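# Stack four numbered cartons on the pallet in descending order

## Task

Build a single straight tower of the four identical cube cartons resting entirely on the small square wooden pallet. Each carton carries a number on its underside. Order the tower by those numbers: the largest sits lowest, and every carton above is smaller than the one beneath it. Each carton must again stand on its numbered face. Tipping a carton over on the table to read its number and then back is allowed. Nothing else from the bench may touch the tower, and it must stand by itself without the robot holding it. Finish by opening the grippers and moving the arms away.

## Robot and tools

Robot: two arms, left_arm and right_arm, each with six joints and a parallel gripper. The joint order, used in every row and every per-joint list, is waist, shoulder, elbow, forearm roll, wrist pitch, wrist roll. Stated joint ranges in rad: waist -3.491 to 3.491, shoulder -3.140 to 3.140, elbow -1.187 to 4.328, forearm roll -3.316 to 3.316, wrist pitch -3.140 to 3.140, wrist roll -3.927 to 3.927. The true ends may differ by up to 0.010 rad.

Frame: there is one world frame. Its origin is on the tabletop midway between the arms. +x points out over the table, +z points up, and left_arm sits on the +y side. The arm names do not refer to image sides. Results report each gripper's end_effector_position in metres and end_effector_quat_wxyz. This point lies between the closed finger pads. Fingers extend along the gripper's +z axis and open along its y axis. Closed fingertips reach about 33 mm past that point, open ones about 9 mm. Closing pushes the tips roughly 24 mm farther out, so leave that gap above a surface. Reported positions get less accurate at long reach.

The row: every motion command is built from one row of 18 numbers, each in [-1, 1]. Numbers 1-6 are left_arm joint offsets. Numbers 7-9 are left_arm gripper position, force_limit and speed. Numbers 10-18 repeat this layout for right_arm. Always send all 18, even if one arm is idle.
- Joint offsets are scaled. 1.0 equals 1.983 rad for waist and shoulder, 2.38 rad for elbow, and 2.975 rad for forearm roll, wrist pitch and wrist roll. 0 means stay.
- Gripper numbers are absolute settings, not offsets. For position, +1 is fully open (140 mm) and about -0.8 is where the pads touch. -1 closes until something blocks the fingers. For force_limit, -1 is about 14 N, 0 about 60 N and +1 about 107 N (for parts up to 40 mm wide). For speed, -1 is about 30 mm/s, 0 about 140 and +1 about 250. A 0 is itself a command, so resend an arm's previous three numbers to leave its gripper unchanged.

execute_actions(actions): a list of actions. Each action is a table of 1 to 15 rows, and each row lasts one control step (1/30 s). If an action has fewer than 15 rows, its last row repeats until 15 steps have run. Joint offsets in every row count from the angles held at the start of that action, not from the previous row. For the first action in a call, that means the last reported angles. If a joint would be pushed more than 0.010 rad beyond its range end, that action is refused for both arms. If the first action fails this check or any action is malformed, the whole call does nothing. A joint driven to its true end stops there and the result notes "joint sent to its limit". An empty list just returns the current state and images.

move(target, speed, blocking): target is one 18-number row. Its joint offsets count from the "Joint positions" in the latest result that showed them, and its gripper numbers are sent at the start. Every joint follows a path toward its goal, and all paths finish together, so the hand traces a curve. Paths last 0.5 to 10 s and are cut off after 10 s. speed is the peak rate in rad/s of the joint with the longest path: 0.01 to 2, default 0.5. Moves ignore obstacles and the other arm. The arms are stiff, so aiming even slightly past a firm contact can cause a fault, and faster moves hit harder. With blocking=false the call returns after 0.5 s while the arm keeps going. Call wait(0) to check it, and call wait or stop before sending rows or another move. The extra "move:" line gives the ending (done, off_target, moving, held, fault), limits=held or limits=none, and each arm's joint farthest from its goal.

wait(seconds): 0 to 10 s. Arms keep their last command, and the call returns early if a running move finishes. stop(): brakes a running move, which needs some room, while the fingers carry on. zoom_image(camera, region): gives a closer look at [x0, y0, x1, y1] pixels of the latest image from cam_high, cam_low, cam_left_wrist or cam_right_wrist. The region is at most 504 by 504 pixels and (0, 0) is the top-left corner. All images are 504x504. finished_scene(scene): pass the current scene number once the tower stands alone. This is final.

Controller limits: commanded joint speed is capped at 2.62 (waist, shoulder), 3.14 (elbow) and 3.93 (the three wrist joints) rad/s, with 0.5 s to accelerate. Targets stay within 0.805, 0.966 and 1.21 rad of the measured angles for those groups. Each step, targets are scaled back if they would move the gripper more than 70 mm. Large motions can therefore need several actions, and a motion left unfinished should be commanded again.

Reading results: Joint positions, Joint velocities and Joint targets are listed per arm in rad or rad/s. Step readings marked HELD, and "joint command not followed", mean some joint targets were clipped. position_measured runs from 3 (open) to 230 (pads met) in nonlinear counts. object_status: 0 moving, 1 blocked while opening, 2 blocked while closing (a grip), 3 at the commanded position or pads met. Check for 2 after closing with -1. To squeeze harder while holding, raise force_limit and switch position between -1 and -0.98.

What to avoid: a fault stop halts an arm for 10 s and cancels the rest of the call. This happens at joint torque of 142 N m for waist, shoulder and elbow, 35.6 N m for the wrist joints (held weight included), or 150 N of external force. MOTOR HOT warns that a long-held load is heating a motor, and an OVER-TEMPERATURE FAULT brakes that arm. Parts may be tugged or nudged at random. Never drop or knock anything off the table, never let the arms collide or press together, and avoid slams and hard pushes.

Cameras: cam_high looks down from above, cam_low looks from the far side of the table, and each wrist camera moves with its hand. Calibration (K, distortion, T_world_to_cam) may be off by a few degrees and millimetres.

Each tool is called after ">>>" in YAML: its name, and indented under it one key for each argument.

## Session

>>> execute_actions:
  actions: []

Scene clock: 0.00 s.
left_arm: end_effector_position=(+0.5902, +0.8589, +0.1765) position_measured=3 object_status=3 end_effector_quat_wxyz=(-0.139, +0.882, +0.276, +0.357) | right_arm: end_effector_position=(+0.5473, -0.2569, +0.3567) position_measured=3 object_status=3 end_effector_quat_wxyz=(-0.392, -0.149, +0.727, +0.544)
Joint names: [waist, shoulder, elbow, forearm roll, wrist pitch, wrist roll]
Joint positions: left_arm=[ 1.084  0.074 -0.486  0.608 -0.288  0.749] | right_arm=[-0.169  0.986  1.232 -1.804 -2.629 -2.315]
Joint velocities: left_arm=[-0.003 -0.003  0.    -0.001  0.    -0.   ] | right_arm=[ 0.    -0.    -0.     0.001 -0.    -0.   ]
Joint targets: left_arm=[1.084 0.074 -0.486 0.608 -0.288 0.749] | right_arm=[-0.169 0.986 1.232 -1.804 -2.629 -2.315]
camera_calibration (this result's frames):
cam_left_wrist: T_world_to_cam=[[0.645448, -0.763547, -0.0198109, 0.280642], [-0.73171, -0.61068, -0.302772, 1.00796], [0.219083, 0.20992, -0.952857, 0.061444], [0, 0, 0, 1]] pos_world=[0.542934, 0.816927, 0.36929]
cam_right_wrist: T_world_to_cam=[[0.297321, 0.52791, 0.795557, -0.302227], [0.804781, 0.309775, -0.506327, -0.16731], [-0.513739, 0.790791, -0.332749, 0.793331], [0, 0, 0, 1]] pos_world=[0.632071, -0.415982, 0.419706]

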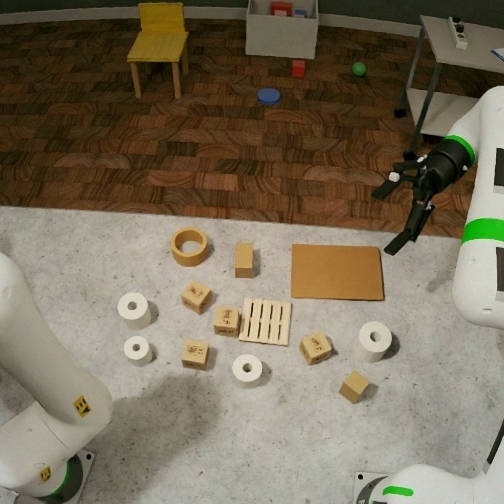

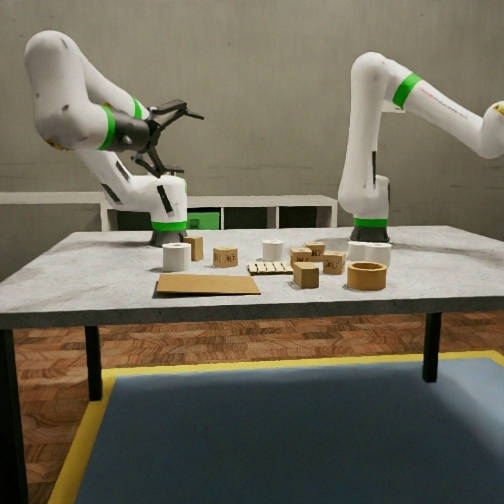

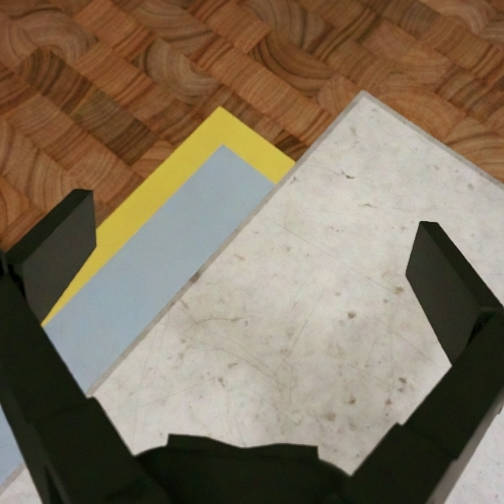

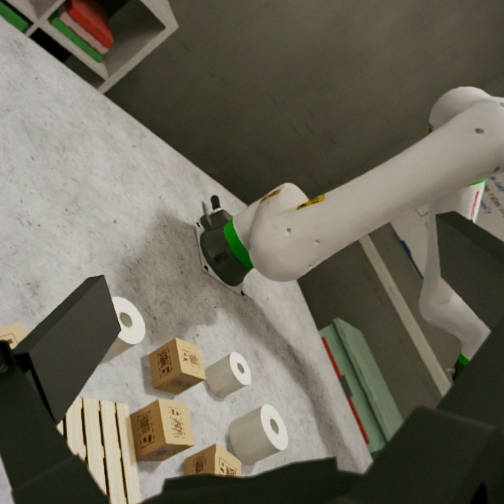

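>>> zoom_image:
  camera: "cam_high"
  region: [100,220,420,420]

Region (100, 220, 420, 420) of cam_high's 504x504 image, scaled by 1.575, with more detail than that image has; it fills the top 315 rows of this view, and the rest is white.

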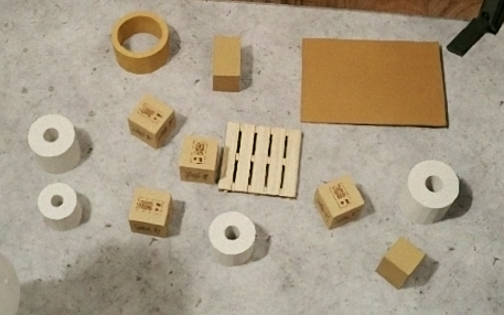

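>>> move:
  target: [0.313,-0.12,0.389,0,0,0,1,0,0,0.5166,-0.5223,-0.6247,0.6064,0.4192,0.61,0.5,0,0.3]
  speed: 1.0

Scene clock: 4.23 s.
left_arm: end_effector_position=(+0.2312, +0.9913, +1.0204) position_measured=3 object_status=3 end_effector_quat_wxyz=(+0.603, -0.491, -0.287, -0.559) | right_arm: end_effector_position=(+0.4068, -0.1499, +0.1505) position_measured=66 object_status=3 end_effector_quat_wxyz=(+0.008, +0.799, -0.602, -0.001)
Joint names: [waist, shoulder, elbow, forearm roll, wrist pitch, wrist roll]
Joint positions: left_arm=[ 1.705 -0.164  0.439  0.608 -0.288  0.749] | right_arm=[ 0.856 -0.05  -0.255  0.    -1.382 -0.501]
Joint velocities: left_arm=[ 0.001 -0.001  0.003 -0.     0.     0.001] | right_arm=[-0.     0.    -0.     0.001 -0.     0.001]
Joint targets: left_arm=[1.705 -0.164 0.439 0.608 -0.288 0.749] | right_arm=[0.856 -0.050 -0.255 0.000 -1.382 -0.501]
move: done; limits=none; left_arm: farthest joint: the elbow, 0.001 radians from its target (0.926 radians at the start); right_arm: farthest joint: the waist, 0.000 radians from its target (1.024 radians at the start)
camera_calibration (this result's frames):
cam_left_wrist: T_world_to_cam=[[0.975401, -0.105496, -0.193555, 0.0788918], [-0.202524, -0.0821465, -0.975826, 1.12222], [0.0870455, 0.991021, -0.101491, -0.696057], [0, 0, 0, 1]] pos_world=[0.210914, 0.790317, 1.03972]
cam_right_wrist: T_world_to_cam=[[-0.996485, -0.0707178, -0.0449108, 0.410151], [-0.0813634, 0.944654, 0.317818, 0.139812], [0.0199498, 0.320355, -0.947088, 0.372769], [0, 0, 0, 1]] pos_world=[0.412648, -0.222487, 0.32703]

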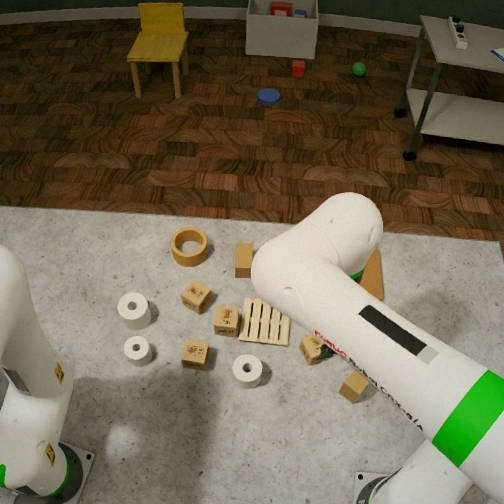

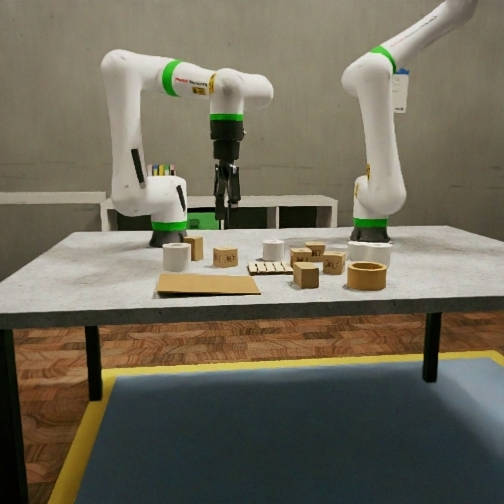

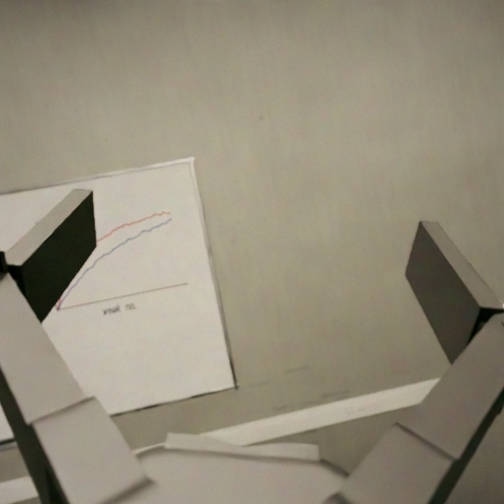

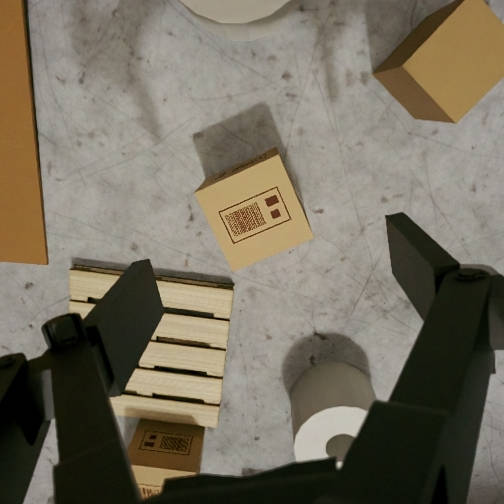

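>>> move:
  target: [0,0,0,0,0,0,1,0,0,-0.0089,0.0548,-0.062,0,0.0861,0.1405,0.5,0,0.3]
  speed: 0.4

>>> execute_actions:
  actions:
    - [[0,0,0,0,0,0,1,0,0,0,0,0,0,0,0,-1,0,0.3]]
    - [[0,0,0,0,0,0,1,0,0,0,0,0,0,0,0,-1,0,0.3]]

Scene clock: 6.60 s.
left_arm: end_effector_position=(+0.2312, +0.9913, +1.0205) position_measured=3 object_status=3 end_effector_quat_wxyz=(+0.603, -0.491, -0.287, -0.559) | right_arm: end_effector_position=(+0.4162, -0.1506, +0.0465) position_measured=66 object_status=3 end_effector_quat_wxyz=(+0.008, +0.902, -0.431, -0.003)
Joint names: [waist, shoulder, elbow, forearm roll, wrist pitch, wrist roll]
Joint positions: left_arm=[ 1.705 -0.164  0.439  0.608 -0.288  0.749] | right_arm=[ 0.838  0.059 -0.402  0.    -1.126 -0.083]
Joint velocities: left_arm=[ 0.001  0.    -0.001  0.001 -0.    -0.001] | right_arm=[ 0.001  0.    -0.     0.     0.001  0.001]
Joint targets: left_arm=[1.705 -0.164 0.439 0.608 -0.288 0.749] | right_arm=[0.838 0.059 -0.402 0.000 -1.126 -0.083]
move: done; limits=none; left_arm: farthest joint: the waist, 0.000 radians from its target (0.000 radians at the start); right_arm: farthest joint: the elbow, 0.001 radians from its target (0.148 radians at the start)
camera_calibration (this result's frames):
cam_left_wrist: T_world_to_cam=[[0.975402, -0.105484, -0.193558, 0.0788879], [-0.202521, -0.0820935, -0.975831, 1.1222], [0.087045, 0.991027, -0.101437, -0.696073], [0, 0, 0, 1]] pos_world=[0.210912, 0.790274, 1.03974]
cam_right_wrist: T_world_to_cam=[[-0.890396, -0.45329, -0.0415172, 0.312909], [-0.441238, 0.837105, 0.323365, 0.3076], [-0.111824, 0.306242, -0.945363, 0.326908], [0, 0, 0, 1]] pos_world=[0.450894, -0.215768, 0.222571]

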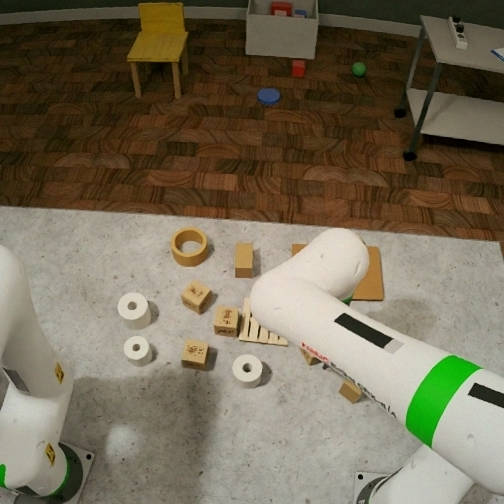

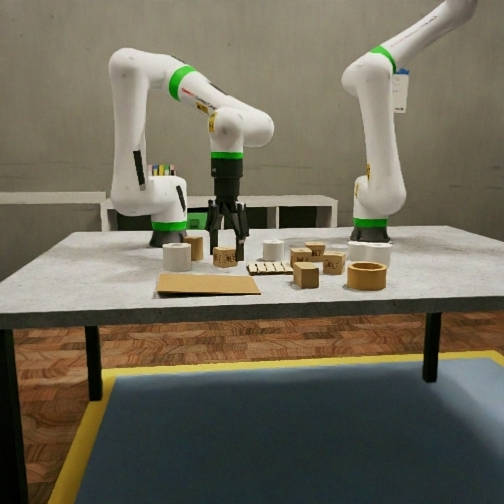

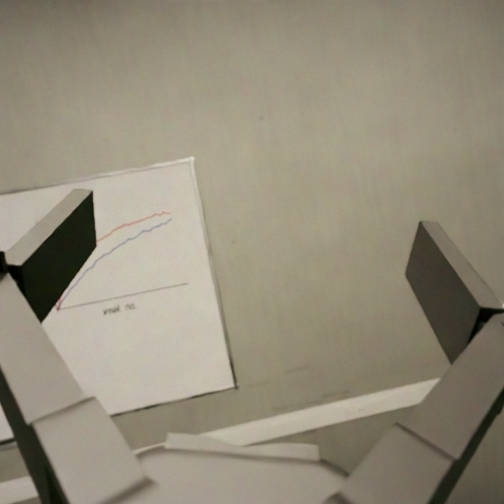

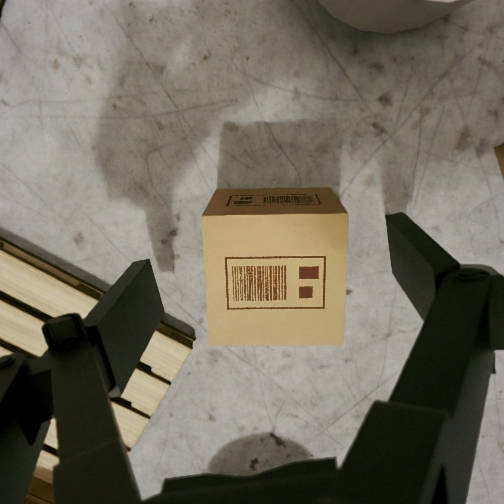

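Scene clock: 7.60 s.
left_arm: end_effector_position=(+0.2312, +0.9913, +1.0205) position_measured=3 object_status=3 end_effector_quat_wxyz=(+0.603, -0.491, -0.287, -0.559) | right_arm: end_effector_position=(+0.4162, -0.1506, +0.0465) position_measured=150 object_status=2 end_effector_quat_wxyz=(+0.008, +0.902, -0.431, -0.003)
Joint names: [waist, shoulder, elbow, forearm roll, wrist pitch, wrist roll]
Joint positions: left_arm=[ 1.705 -0.164  0.439  0.608 -0.288  0.749] | right_arm=[ 0.838  0.059 -0.402  0.    -1.126 -0.083]
Joint velocities: left_arm=[ 0.001  0.001  0.001  0.001 -0.     0.   ] | right_arm=[-0.  0. -0.  0.  0. -0.]
Joint targets: left_arm=[1.705 -0.164 0.439 0.608 -0.288 0.749] | right_arm=[0.838 0.059 -0.402 0.000 -1.126 -0.083]
Step readings (joint positions; steps 1 to 15: 1st action; 16 to 30: 2nd action):
0: left_arm=[1.705 -0.164 0.439 0.608 -0.288 0.749] | right_arm=[0.838 0.059 -0.402 0.000 -1.126 -0.083]
1: left_arm=[1.705 -0.164 0.439 0.608 -0.288 0.749] | right_arm=[0.838 0.059 -0.402 0.000 -1.126 -0.083]
2: left_arm=[1.705 -0.164 0.439 0.608 -0.288 0.749] | right_arm=[0.838 0.059 -0.402 0.000 -1.126 -0.083]
4: left_arm=[1.705 -0.164 0.439 0.608 -0.288 0.749] | right_arm=[0.838 0.059 -0.402 0.000 -1.126 -0.083]
8: left_arm=[1.705 -0.164 0.439 0.608 -0.288 0.749] | right_arm=[0.838 0.059 -0.402 0.000 -1.126 -0.083]
15: left_arm=[1.705 -0.164 0.439 0.608 -0.288 0.749] | right_arm=[0.838 0.059 -0.402 0.000 -1.126 -0.083]
16: left_arm=[1.705 -0.164 0.439 0.608 -0.288 0.749] | right_arm=[0.838 0.059 -0.402 0.000 -1.126 -0.083]
17: left_arm=[1.705 -0.164 0.439 0.608 -0.288 0.749] | right_arm=[0.838 0.059 -0.402 0.000 -1.126 -0.083]
19: left_arm=[1.705 -0.164 0.439 0.608 -0.288 0.749] | right_arm=[0.838 0.059 -0.402 0.000 -1.126 -0.083]
23: left_arm=[1.705 -0.164 0.439 0.608 -0.288 0.749] | right_arm=[0.838 0.059 -0.402 0.000 -1.126 -0.083]
30: Joint positions above
camera_calibration (this result's frames):
cam_left_wrist: T_world_to_cam=[[0.975402, -0.105485, -0.193558, 0.0788882], [-0.202521, -0.0820952, -0.975831, 1.1222], [0.0870453, 0.991026, -0.101439, -0.696072], [0, 0, 0, 1]] pos_world=[0.210912, 0.790275, 1.03974]
cam_right_wrist: T_world_to_cam=[[-0.890392, -0.453294, -0.0415462, 0.312917], [-0.44125, 0.837095, 0.323373, 0.307612], [-0.111805, 0.306261, -0.945359, 0.326895], [0, 0, 0, 1]] pos_world=[0.450902, -0.215772, 0.222561]

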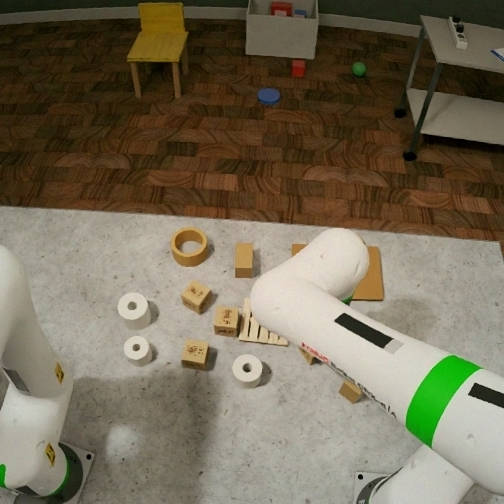

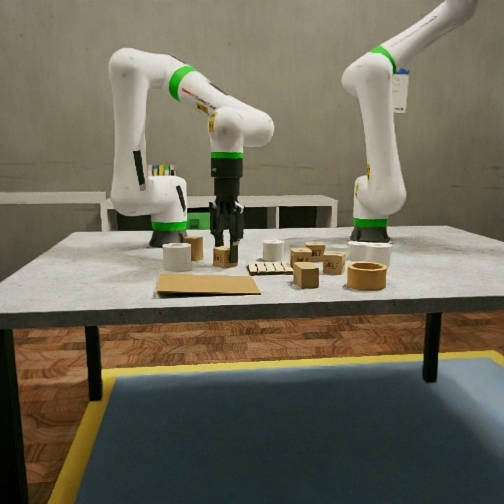

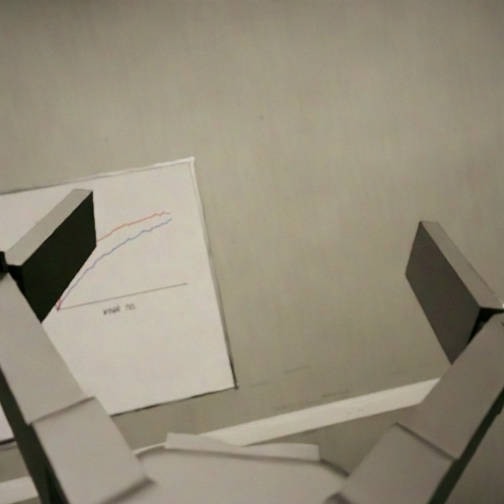

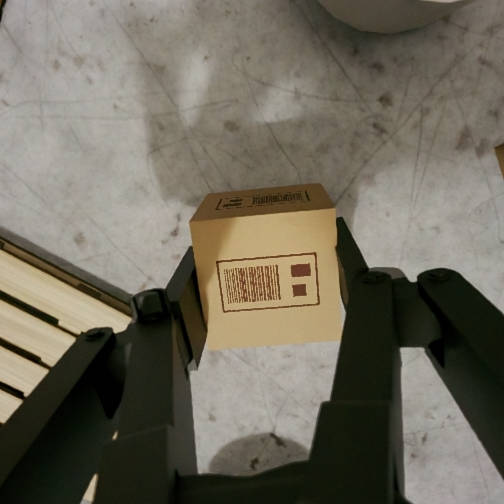

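>>> move:
  target: [0,0,0,0,0,0,1,0,0,0,-0.0548,0.062,0,-0.0861,0,-1,0,0.3]
  speed: 0.5

>>> move:
  target: [0,0,0,0,0,0,1,0,0,-0.3,0,0,0,0.528,0,-1,0,0.3]
  speed: 1.0

Scene clock: 9.03 s.
left_arm: end_effector_position=(+0.2312, +0.9913, +1.0205) position_measured=3 object_status=3 end_effector_quat_wxyz=(+0.603, -0.491, -0.287, -0.559) | right_arm: end_effector_position=(+0.4100, -0.1565, +0.1505) position_measured=150 object_status=2 end_effector_quat_wxyz=(+0.008, +0.902, -0.431, -0.003)
Joint names: [waist, shoulder, elbow, forearm roll, wrist pitch, wrist roll]
Joint positions: left_arm=[ 1.705 -0.164  0.439  0.608 -0.288  0.749] | right_arm=[ 0.838 -0.05  -0.255  0.    -1.382 -0.083]
Joint velocities: left_arm=[-0.    -0.     0.    -0.     0.    -0.002] | right_arm=[-0.001 -0.001  0.001  0.001 -0.001  0.   ]
Joint targets: left_arm=[1.705 -0.164 0.439 0.608 -0.288 0.749] | right_arm=[0.838 -0.050 -0.255 0.000 -1.382 -0.083]
move: done; limits=none; left_arm: farthest joint: the waist, 0.000 radians from its target (0.000 radians at the start); right_arm: farthest joint: the waist, 0.000 radians from its target (0.000 radians at the start)
camera_calibration (this result's frames):
cam_left_wrist: T_world_to_cam=[[0.975402, -0.105485, -0.193558, 0.0788881], [-0.202521, -0.0820953, -0.975831, 1.1222], [0.0870453, 0.991026, -0.101439, -0.696072], [0, 0, 0, 1]] pos_world=[0.210912, 0.790275, 1.03974]
cam_right_wrist: T_world_to_cam=[[-0.890423, -0.453226, -0.0416267, 0.309056], [-0.441211, 0.837117, 0.32337, 0.276194], [-0.111713, 0.306302, -0.945357, 0.426323], [0, 0, 0, 1]] pos_world=[0.444676, -0.221719, 0.32658]

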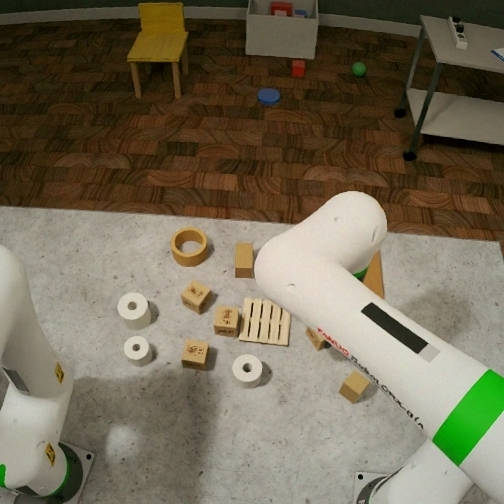

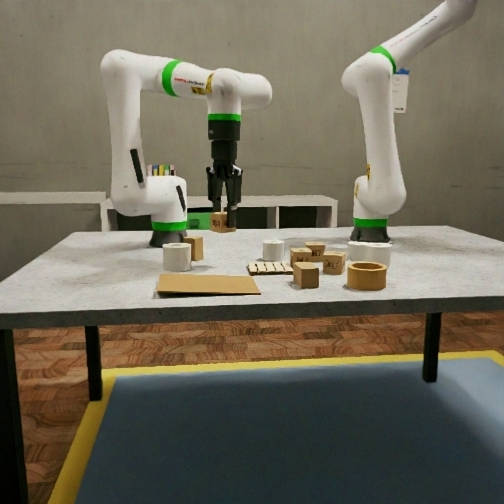

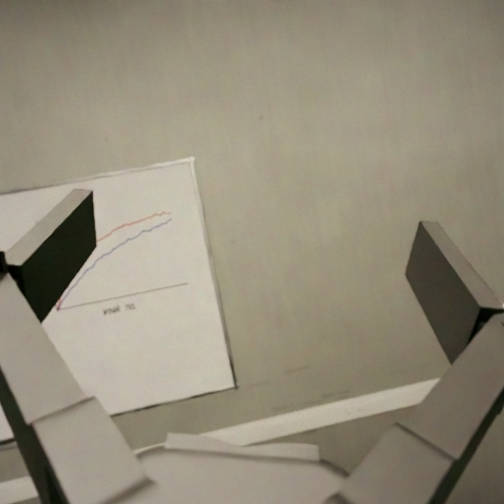

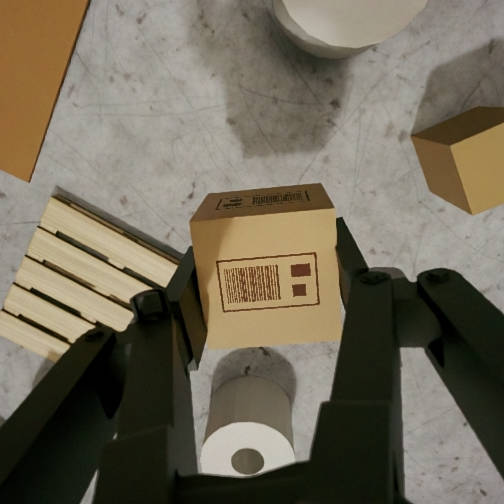

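Scene clock: 11.30 s.
left_arm: end_effector_position=(+0.2312, +0.9913, +1.0205) position_measured=3 object_status=3 end_effector_quat_wxyz=(+0.603, -0.491, -0.287, -0.559) | right_arm: end_effector_position=(+0.8027, -0.3372, +0.5012) position_measured=150 object_status=2 end_effector_quat_wxyz=(+0.554, -0.525, +0.482, -0.430)
Joint names: [waist, shoulder, elbow, forearm roll, wrist pitch, wrist roll]
Joint positions: left_arm=[ 1.705 -0.164  0.439  0.608 -0.288  0.749] | right_arm=[ 0.243 -0.05  -0.255  0.     0.189 -0.083]
Joint velocities: left_arm=[ 0.     0.001  0.001  0.001 -0.    -0.001] | right_arm=[-0.001  0.001 -0.     0.     0.001 -0.   ]
Joint targets: left_arm=[1.705 -0.164 0.439 0.608 -0.288 0.749] | right_arm=[0.243 -0.050 -0.255 0.000 0.189 -0.083]
move: done; limits=none; left_arm: farthest joint: the waist, 0.000 radians from its target (0.000 radians at the start); right_arm: farthest joint: the waist, 0.000 radians from its target (0.595 radians at the start)
camera_calibration (this result's frames):
cam_left_wrist: T_world_to_cam=[[0.975402, -0.105485, -0.193558, 0.0788882], [-0.202521, -0.0820953, -0.975831, 1.1222], [0.0870453, 0.991026, -0.101439, -0.696072], [0, 0, 0, 1]] pos_world=[0.210912, 0.790275, 1.03974]
cam_right_wrist: T_world_to_cam=[[-0.00688243, 0.289691, -0.957095, 0.591577], [-0.470671, 0.84353, 0.258702, 0.545568], [0.882282, 0.452257, 0.130544, -0.430887], [0, 0, 0, 1]] pos_world=[0.641019, -0.436705, 0.481305]

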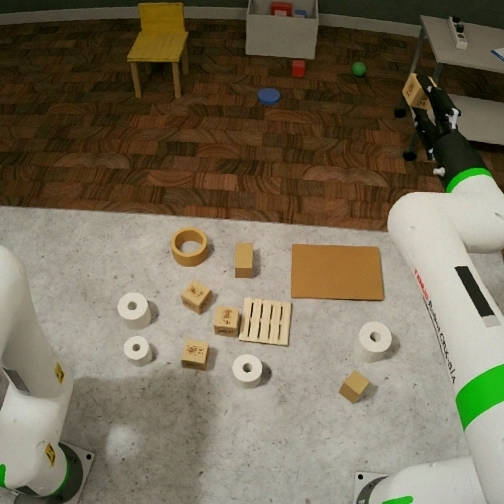

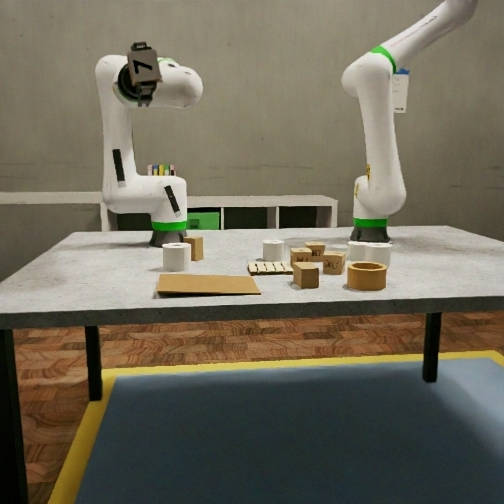

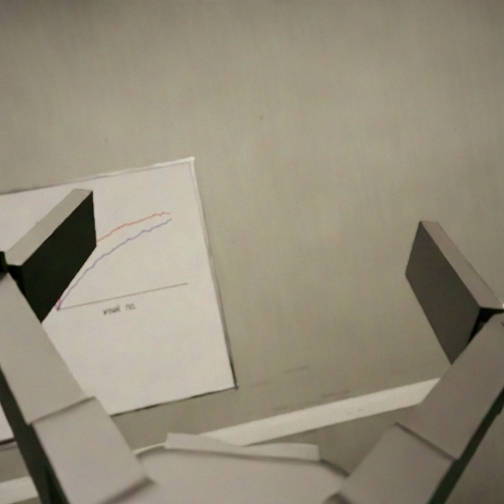

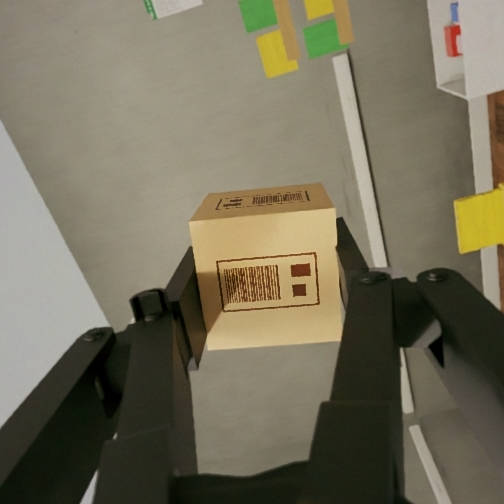

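>>> zoom_image:
  camera: "cam_low"
  region: [80,20,220,120]

Region (80, 20, 220, 120) of cam_low's 504x504 image, scaled by 3.600, with more detail than that image has; it fills the top 360 rows of this view, and the rest is white.

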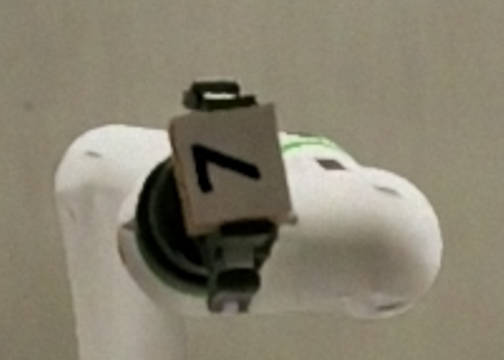

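>>> move:
  target: [0,0,0,0,0,0,1,0,0,0.3,0,0,0,-0.528,0,-1,0,0.3]
  speed: 1.0

>>> move:
  target: [0,0,0,0,0,0,1,0,0,0,0.0543,-0.0614,0,0.0853,0,-1,0,0.3]
  speed: 0.4

>>> execute_actions:
  actions:
    - [[0,0,0,0,0,0,1,0,0,0,0,0,0,0,0,0.5,0,0]]
    - [[0,0,0,0,0,0,1,0,0,0,0,0,0,0,0,0.5,0,0]]

>>> move:
  target: [0,0,0,0,0,0,1,0,0,0,-0.0543,0.0614,0,-0.0853,0,0.5,0,0.3]
  speed: 0.5

Scene clock: 14.20 s.
left_arm: end_effector_position=(+0.2312, +0.9913, +1.0205) position_measured=3 object_status=3 end_effector_quat_wxyz=(+0.603, -0.491, -0.287, -0.559) | right_arm: end_effector_position=(+0.4100, -0.1565, +0.1505) position_measured=150 object_status=2 end_effector_quat_wxyz=(+0.008, +0.902, -0.431, -0.003)
Joint names: [waist, shoulder, elbow, forearm roll, wrist pitch, wrist roll]
Joint positions: left_arm=[ 1.705 -0.164  0.439  0.608 -0.288  0.749] | right_arm=[ 0.838 -0.05  -0.255  0.    -1.382 -0.083]
Joint velocities: left_arm=[ 0.001 -0.     0.002 -0.002  0.     0.001] | right_arm=[ 0.     0.001 -0.     0.    -0.001 -0.   ]
Joint targets: left_arm=[1.705 -0.164 0.439 0.608 -0.288 0.749] | right_arm=[0.838 -0.050 -0.255 0.000 -1.382 -0.083]
move: done; limits=none; left_arm: farthest joint: the waist, 0.000 radians from its target (0.000 radians at the start); right_arm: farthest joint: the waist, 0.000 radians from its target (0.595 radians at the start)
camera_calibration (this result's frames):
cam_left_wrist: T_world_to_cam=[[0.975402, -0.105485, -0.193558, 0.0788882], [-0.202522, -0.0820951, -0.975831, 1.1222], [0.0870453, 0.991026, -0.101439, -0.696072], [0, 0, 0, 1]] pos_world=[0.210912, 0.790275, 1.03974]
cam_right_wrist: T_world_to_cam=[[-0.890417, -0.453237, -0.0416414, 0.309057], [-0.441224, 0.837108, 0.323374, 0.276188], [-0.111706, 0.306311, -0.945355, 0.426334], [0, 0, 0, 1]] pos_world=[0.444674, -0.221714, 0.326595]

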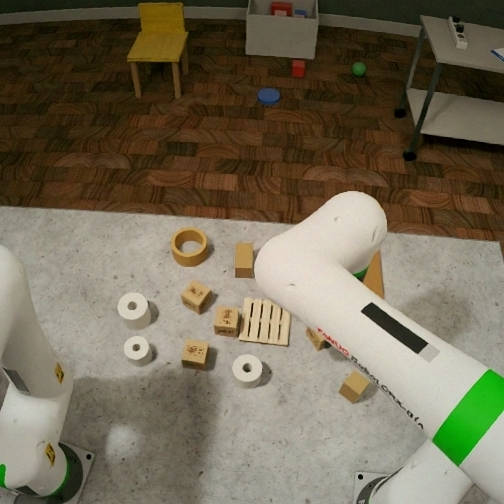

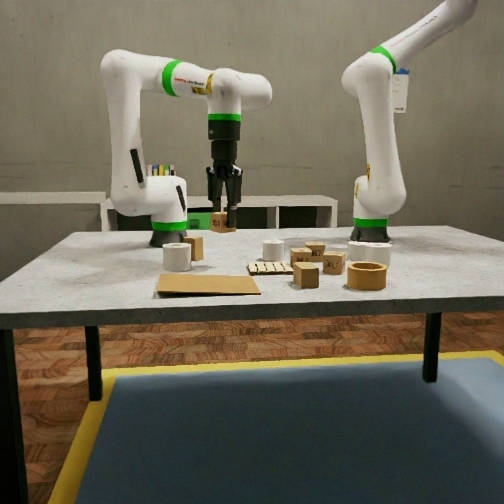

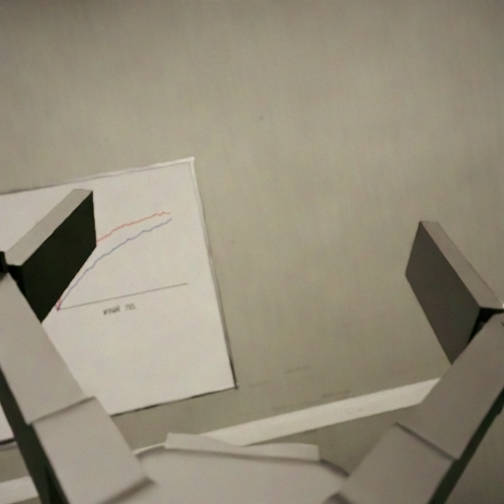

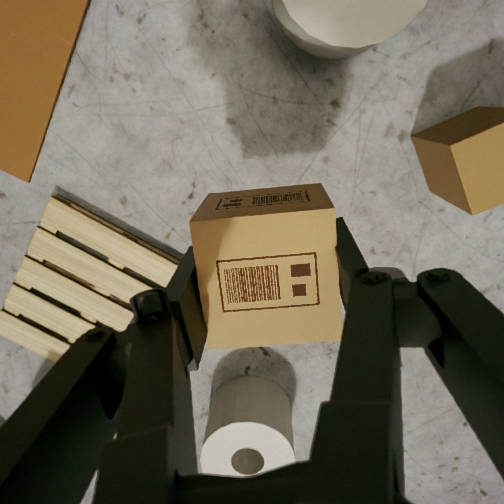

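Scene clock: 15.33 s.
left_arm: end_effector_position=(+0.2312, +0.9913, +1.0205) position_measured=3 object_status=3 end_effector_quat_wxyz=(+0.603, -0.491, -0.287, -0.559) | right_arm: end_effector_position=(+0.4163, -0.1505, +0.0475) position_measured=150 object_status=2 end_effector_quat_wxyz=(+0.008, +0.902, -0.431, -0.003)
Joint names: [waist, shoulder, elbow, forearm roll, wrist pitch, wrist roll]
Joint positions: left_arm=[ 1.705 -0.164  0.439  0.608 -0.288  0.749] | right_arm=[ 0.838  0.058 -0.401  0.    -1.128 -0.083]
Joint velocities: left_arm=[-0.001  0.001  0.001  0.     0.    -0.002] | right_arm=[-0.001  0.    -0.001  0.     0.001 -0.   ]
Joint targets: left_arm=[1.705 -0.164 0.439 0.608 -0.288 0.749] | right_arm=[0.838 0.058 -0.401 0.000 -1.128 -0.083]
move: done; limits=none; left_arm: farthest joint: the waist, 0.000 radians from its target (0.000 radians at the start); right_arm: farthest joint: the elbow, 0.001 radians from its target (0.147 radians at the start)
camera_calibration (this result's frames):
cam_left_wrist: T_world_to_cam=[[0.975402, -0.105485, -0.193558, 0.0788883], [-0.202521, -0.0820954, -0.975831, 1.1222], [0.0870454, 0.991026, -0.101439, -0.696072], [0, 0, 0, 1]] pos_world=[0.210912, 0.790275, 1.03974]
cam_right_wrist: T_world_to_cam=[[-0.89038, -0.453315, -0.041595, 0.313023], [-0.441282, 0.837073, 0.323386, 0.30728], [-0.111778, 0.306292, -0.945352, 0.327788], [0, 0, 0, 1]] pos_world=[0.450946, -0.215716, 0.223525]

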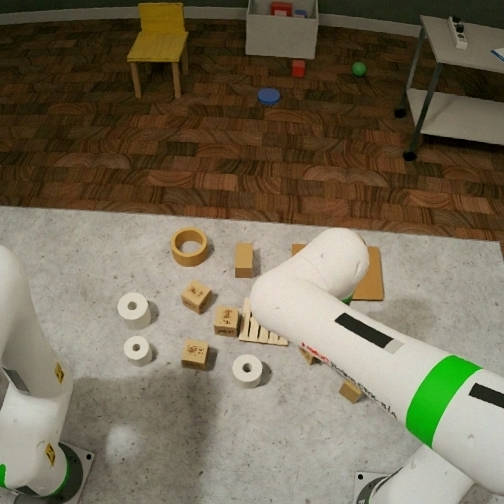

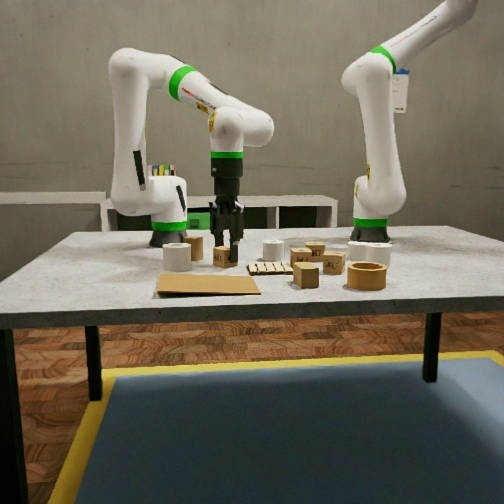

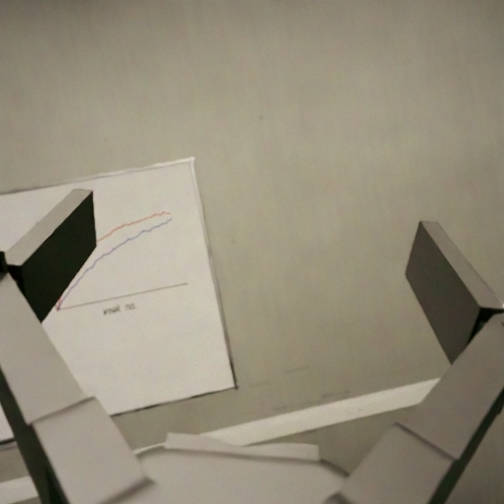

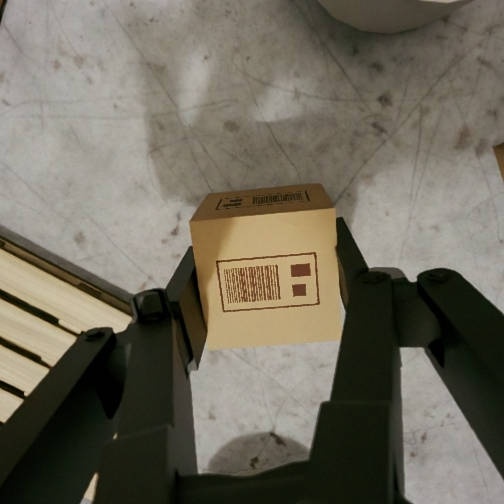

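Scene clock: 16.33 s.
left_arm: end_effector_position=(+0.2312, +0.9913, +1.0205) position_measured=3 object_status=3 end_effector_quat_wxyz=(+0.603, -0.491, -0.287, -0.559) | right_arm: end_effector_position=(+0.4163, -0.1505, +0.0475) position_measured=66 object_status=3 end_effector_quat_wxyz=(+0.008, +0.902, -0.431, -0.003)
Joint names: [waist, shoulder, elbow, forearm roll, wrist pitch, wrist roll]
Joint positions: left_arm=[ 1.705 -0.164  0.439  0.608 -0.288  0.749] | right_arm=[ 0.838  0.058 -0.401  0.    -1.128 -0.083]
Joint velocities: left_arm=[-0.001  0.001 -0.     0.001  0.     0.001] | right_arm=[ 0. -0.  0.  0. -0. -0.]
Joint targets: left_arm=[1.705 -0.164 0.439 0.608 -0.288 0.749] | right_arm=[0.838 0.058 -0.401 0.000 -1.128 -0.083]
Step readings (joint positions; steps 1 to 15: 1st action; 16 to 30: 2nd action):
0: left_arm=[1.705 -0.164 0.439 0.608 -0.288 0.749] | right_arm=[0.838 0.058 -0.401 0.000 -1.128 -0.083]
1: left_arm=[1.705 -0.164 0.439 0.608 -0.288 0.749] | right_arm=[0.838 0.058 -0.401 0.000 -1.128 -0.083]
2: left_arm=[1.705 -0.164 0.439 0.608 -0.288 0.749] | right_arm=[0.838 0.058 -0.401 0.000 -1.128 -0.083]
4: left_arm=[1.705 -0.164 0.439 0.608 -0.288 0.749] | right_arm=[0.838 0.058 -0.401 0.000 -1.128 -0.083]
8: left_arm=[1.705 -0.164 0.439 0.608 -0.288 0.749] | right_arm=[0.838 0.058 -0.401 0.000 -1.128 -0.083]
15: left_arm=[1.705 -0.164 0.439 0.608 -0.288 0.749] | right_arm=[0.838 0.058 -0.401 0.000 -1.128 -0.083]
16: left_arm=[1.705 -0.164 0.439 0.608 -0.288 0.749] | right_arm=[0.838 0.058 -0.401 0.000 -1.128 -0.083]
17: left_arm=[1.705 -0.164 0.439 0.608 -0.288 0.749] | right_arm=[0.838 0.058 -0.401 0.000 -1.128 -0.083]
19: left_arm=[1.705 -0.164 0.439 0.608 -0.288 0.749] | right_arm=[0.838 0.058 -0.401 0.000 -1.128 -0.083]
23: left_arm=[1.705 -0.164 0.439 0.608 -0.288 0.749] | right_arm=[0.838 0.058 -0.401 0.000 -1.128 -0.083]
30: Joint positions above
camera_calibration (this result's frames):
cam_left_wrist: T_world_to_cam=[[0.975402, -0.105485, -0.193558, 0.0788882], [-0.202521, -0.0820952, -0.975831, 1.1222], [0.0870453, 0.991026, -0.101439, -0.696072], [0, 0, 0, 1]] pos_world=[0.210912, 0.790275, 1.03974]
cam_right_wrist: T_world_to_cam=[[-0.89038, -0.453315, -0.0415853, 0.313019], [-0.44128, 0.837075, 0.323384, 0.307285], [-0.111785, 0.306285, -0.945354, 0.327777], [0, 0, 0, 1]] pos_world=[0.450945, -0.215718, 0.223512]

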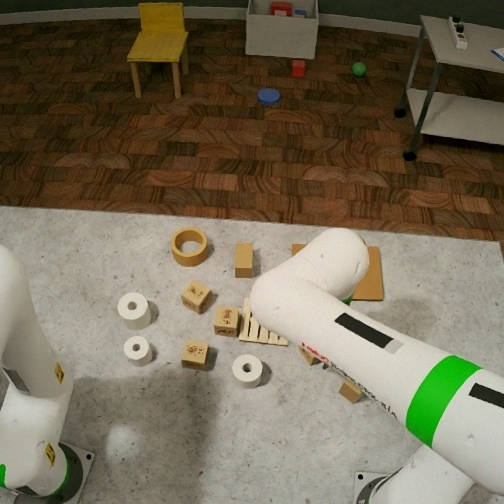

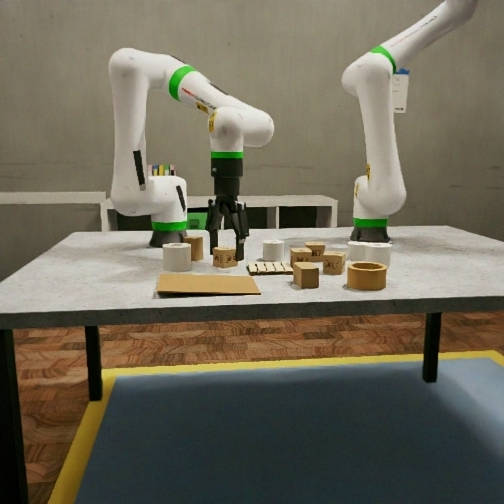

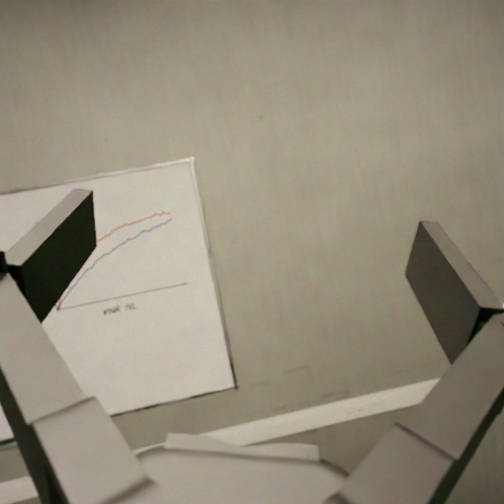

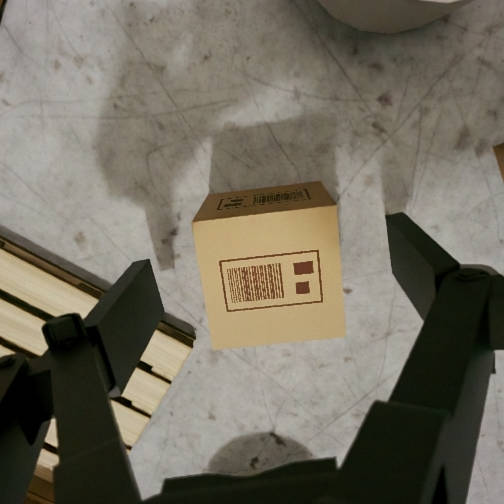

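Scene clock: 17.37 s.
left_arm: end_effector_position=(+0.2312, +0.9913, +1.0205) position_measured=3 object_status=3 end_effector_quat_wxyz=(+0.603, -0.491, -0.287, -0.559) | right_arm: end_effector_position=(+0.4100, -0.1565, +0.1505) position_measured=66 object_status=3 end_effector_quat_wxyz=(+0.008, +0.902, -0.431, -0.003)
Joint names: [waist, shoulder, elbow, forearm roll, wrist pitch, wrist roll]
Joint positions: left_arm=[ 1.705 -0.164  0.439  0.608 -0.288  0.749] | right_arm=[ 0.838 -0.05  -0.255  0.    -1.382 -0.083]
Joint velocities: left_arm=[-0.001  0.001 -0.     0.    -0.    -0.002] | right_arm=[ 0.    -0.001  0.001  0.    -0.001 -0.001]
Joint targets: left_arm=[1.705 -0.164 0.439 0.608 -0.288 0.749] | right_arm=[0.838 -0.050 -0.255 0.000 -1.382 -0.083]
move: done; limits=none; left_arm: farthest joint: the waist, 0.000 radians from its target (0.000 radians at the start); right_arm: farthest joint: the waist, 0.000 radians from its target (0.000 radians at the start)
camera_calibration (this result's frames):
cam_left_wrist: T_world_to_cam=[[0.975402, -0.105485, -0.193558, 0.0788881], [-0.202521, -0.0820954, -0.975831, 1.1222], [0.0870453, 0.991026, -0.101439, -0.696072], [0, 0, 0, 1]] pos_world=[0.210912, 0.790275, 1.03974]
cam_right_wrist: T_world_to_cam=[[-0.890412, -0.453249, -0.0416283, 0.30905], [-0.441232, 0.837106, 0.32337, 0.276192], [-0.11172, 0.3063, -0.945356, 0.426319], [0, 0, 0, 1]] pos_world=[0.444674, -0.221707, 0.326576]

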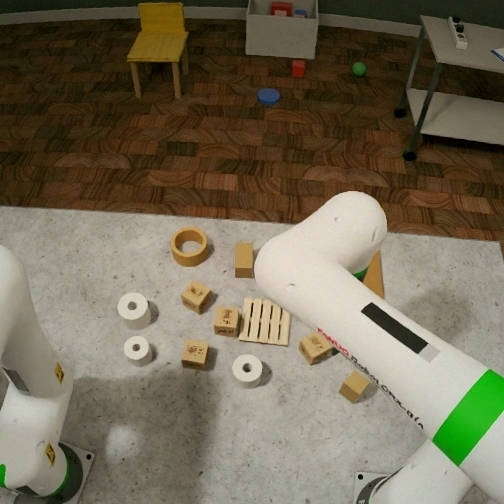

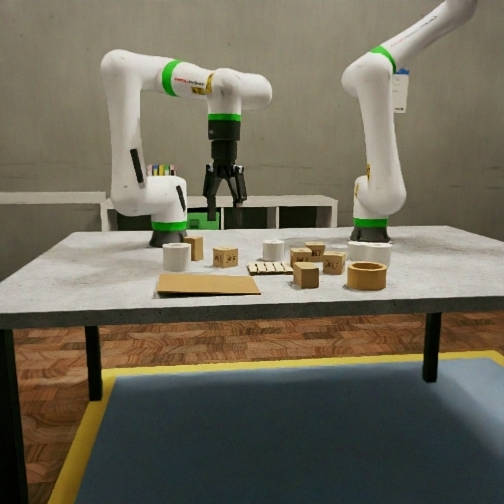

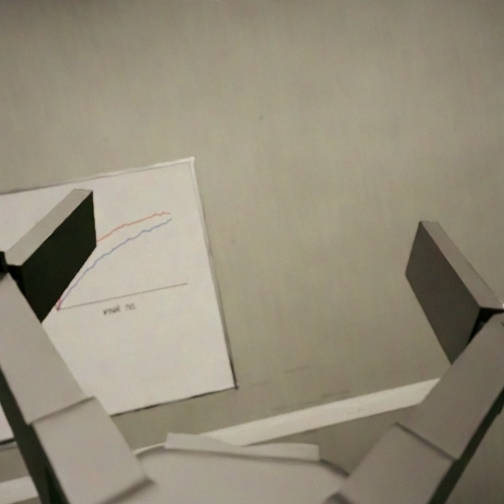

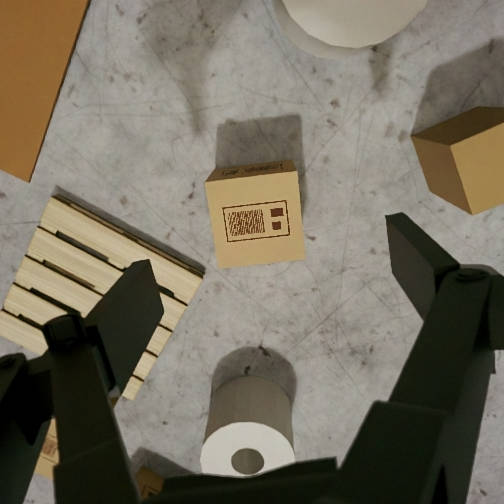

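>>> move:
  target: [0,0,0,0,0,0,1,0,0,0.1,0.2268,0.2205,0,-0.0253,-0.328,0.5,0,0.3]
  speed: 0.8

Scene clock: 19.73 s.
left_arm: end_effector_position=(+0.2312, +0.9913, +1.0205) position_measured=3 object_status=3 end_effector_quat_wxyz=(+0.603, -0.491, -0.287, -0.559) | right_arm: end_effector_position=(+0.4737, +0.0658, +0.1504) position_measured=66 object_status=3 end_effector_quat_wxyz=(+0.008, +0.672, -0.741, +0.002)
Joint names: [waist, shoulder, elbow, forearm roll, wrist pitch, wrist roll]
Joint positions: left_arm=[ 1.705 -0.164  0.439  0.608 -0.288  0.749] | right_arm=[ 1.036  0.4    0.27   0.    -1.457 -1.058]
Joint velocities: left_arm=[-0.001  0.    -0.001 -0.    -0.    -0.   ] | right_arm=[ 0.     0.001  0.001 -0.    -0.    -0.002]
Joint targets: left_arm=[1.705 -0.164 0.439 0.608 -0.288 0.749] | right_arm=[1.036 0.400 0.270 0.000 -1.457 -1.058]
move: done; limits=none; left_arm: farthest joint: the waist, 0.000 radians from its target (0.000 radians at the start); right_arm: farthest joint: the waist, 0.000 radians from its target (0.198 radians at the start)
camera_calibration (this result's frames):
cam_left_wrist: T_world_to_cam=[[0.975402, -0.105485, -0.193558, 0.0788882], [-0.202521, -0.0820953, -0.975831, 1.1222], [0.0870453, 0.991026, -0.101439, -0.696072], [0, 0, 0, 1]] pos_world=[0.210912, 0.790275, 1.03974]
cam_right_wrist: T_world_to_cam=[[-0.952253, 0.300778, -0.0524109, 0.447791], [0.270369, 0.910499, 0.312878, -0.222105], [0.141827, 0.283769, -0.948346, 0.24706], [0, 0, 0, 1]] pos_world=[0.451421, -0.00256709, 0.327259]

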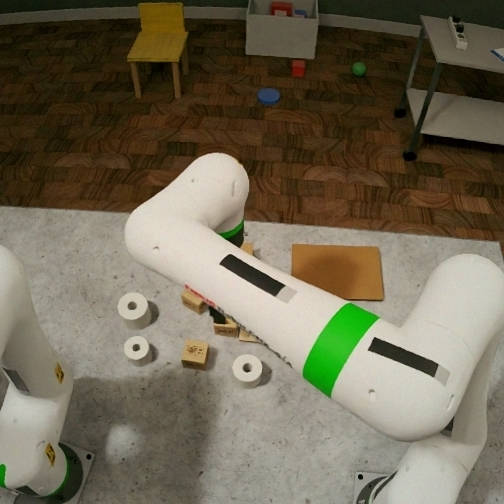

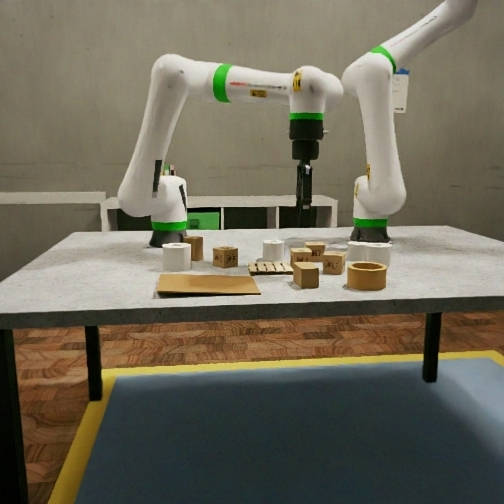

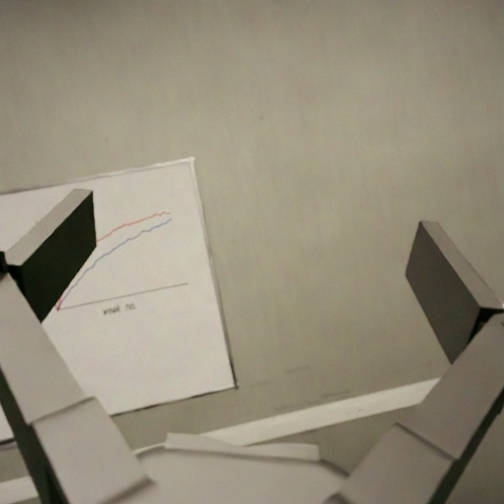

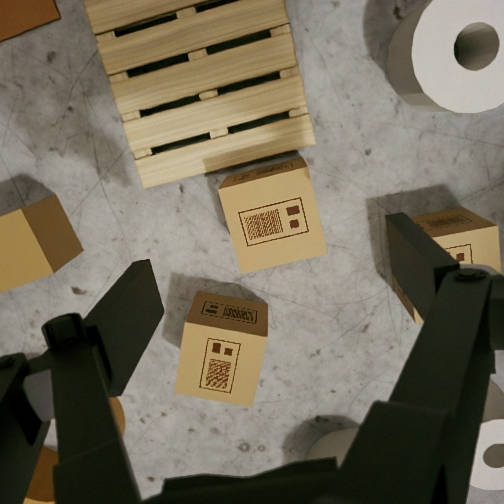

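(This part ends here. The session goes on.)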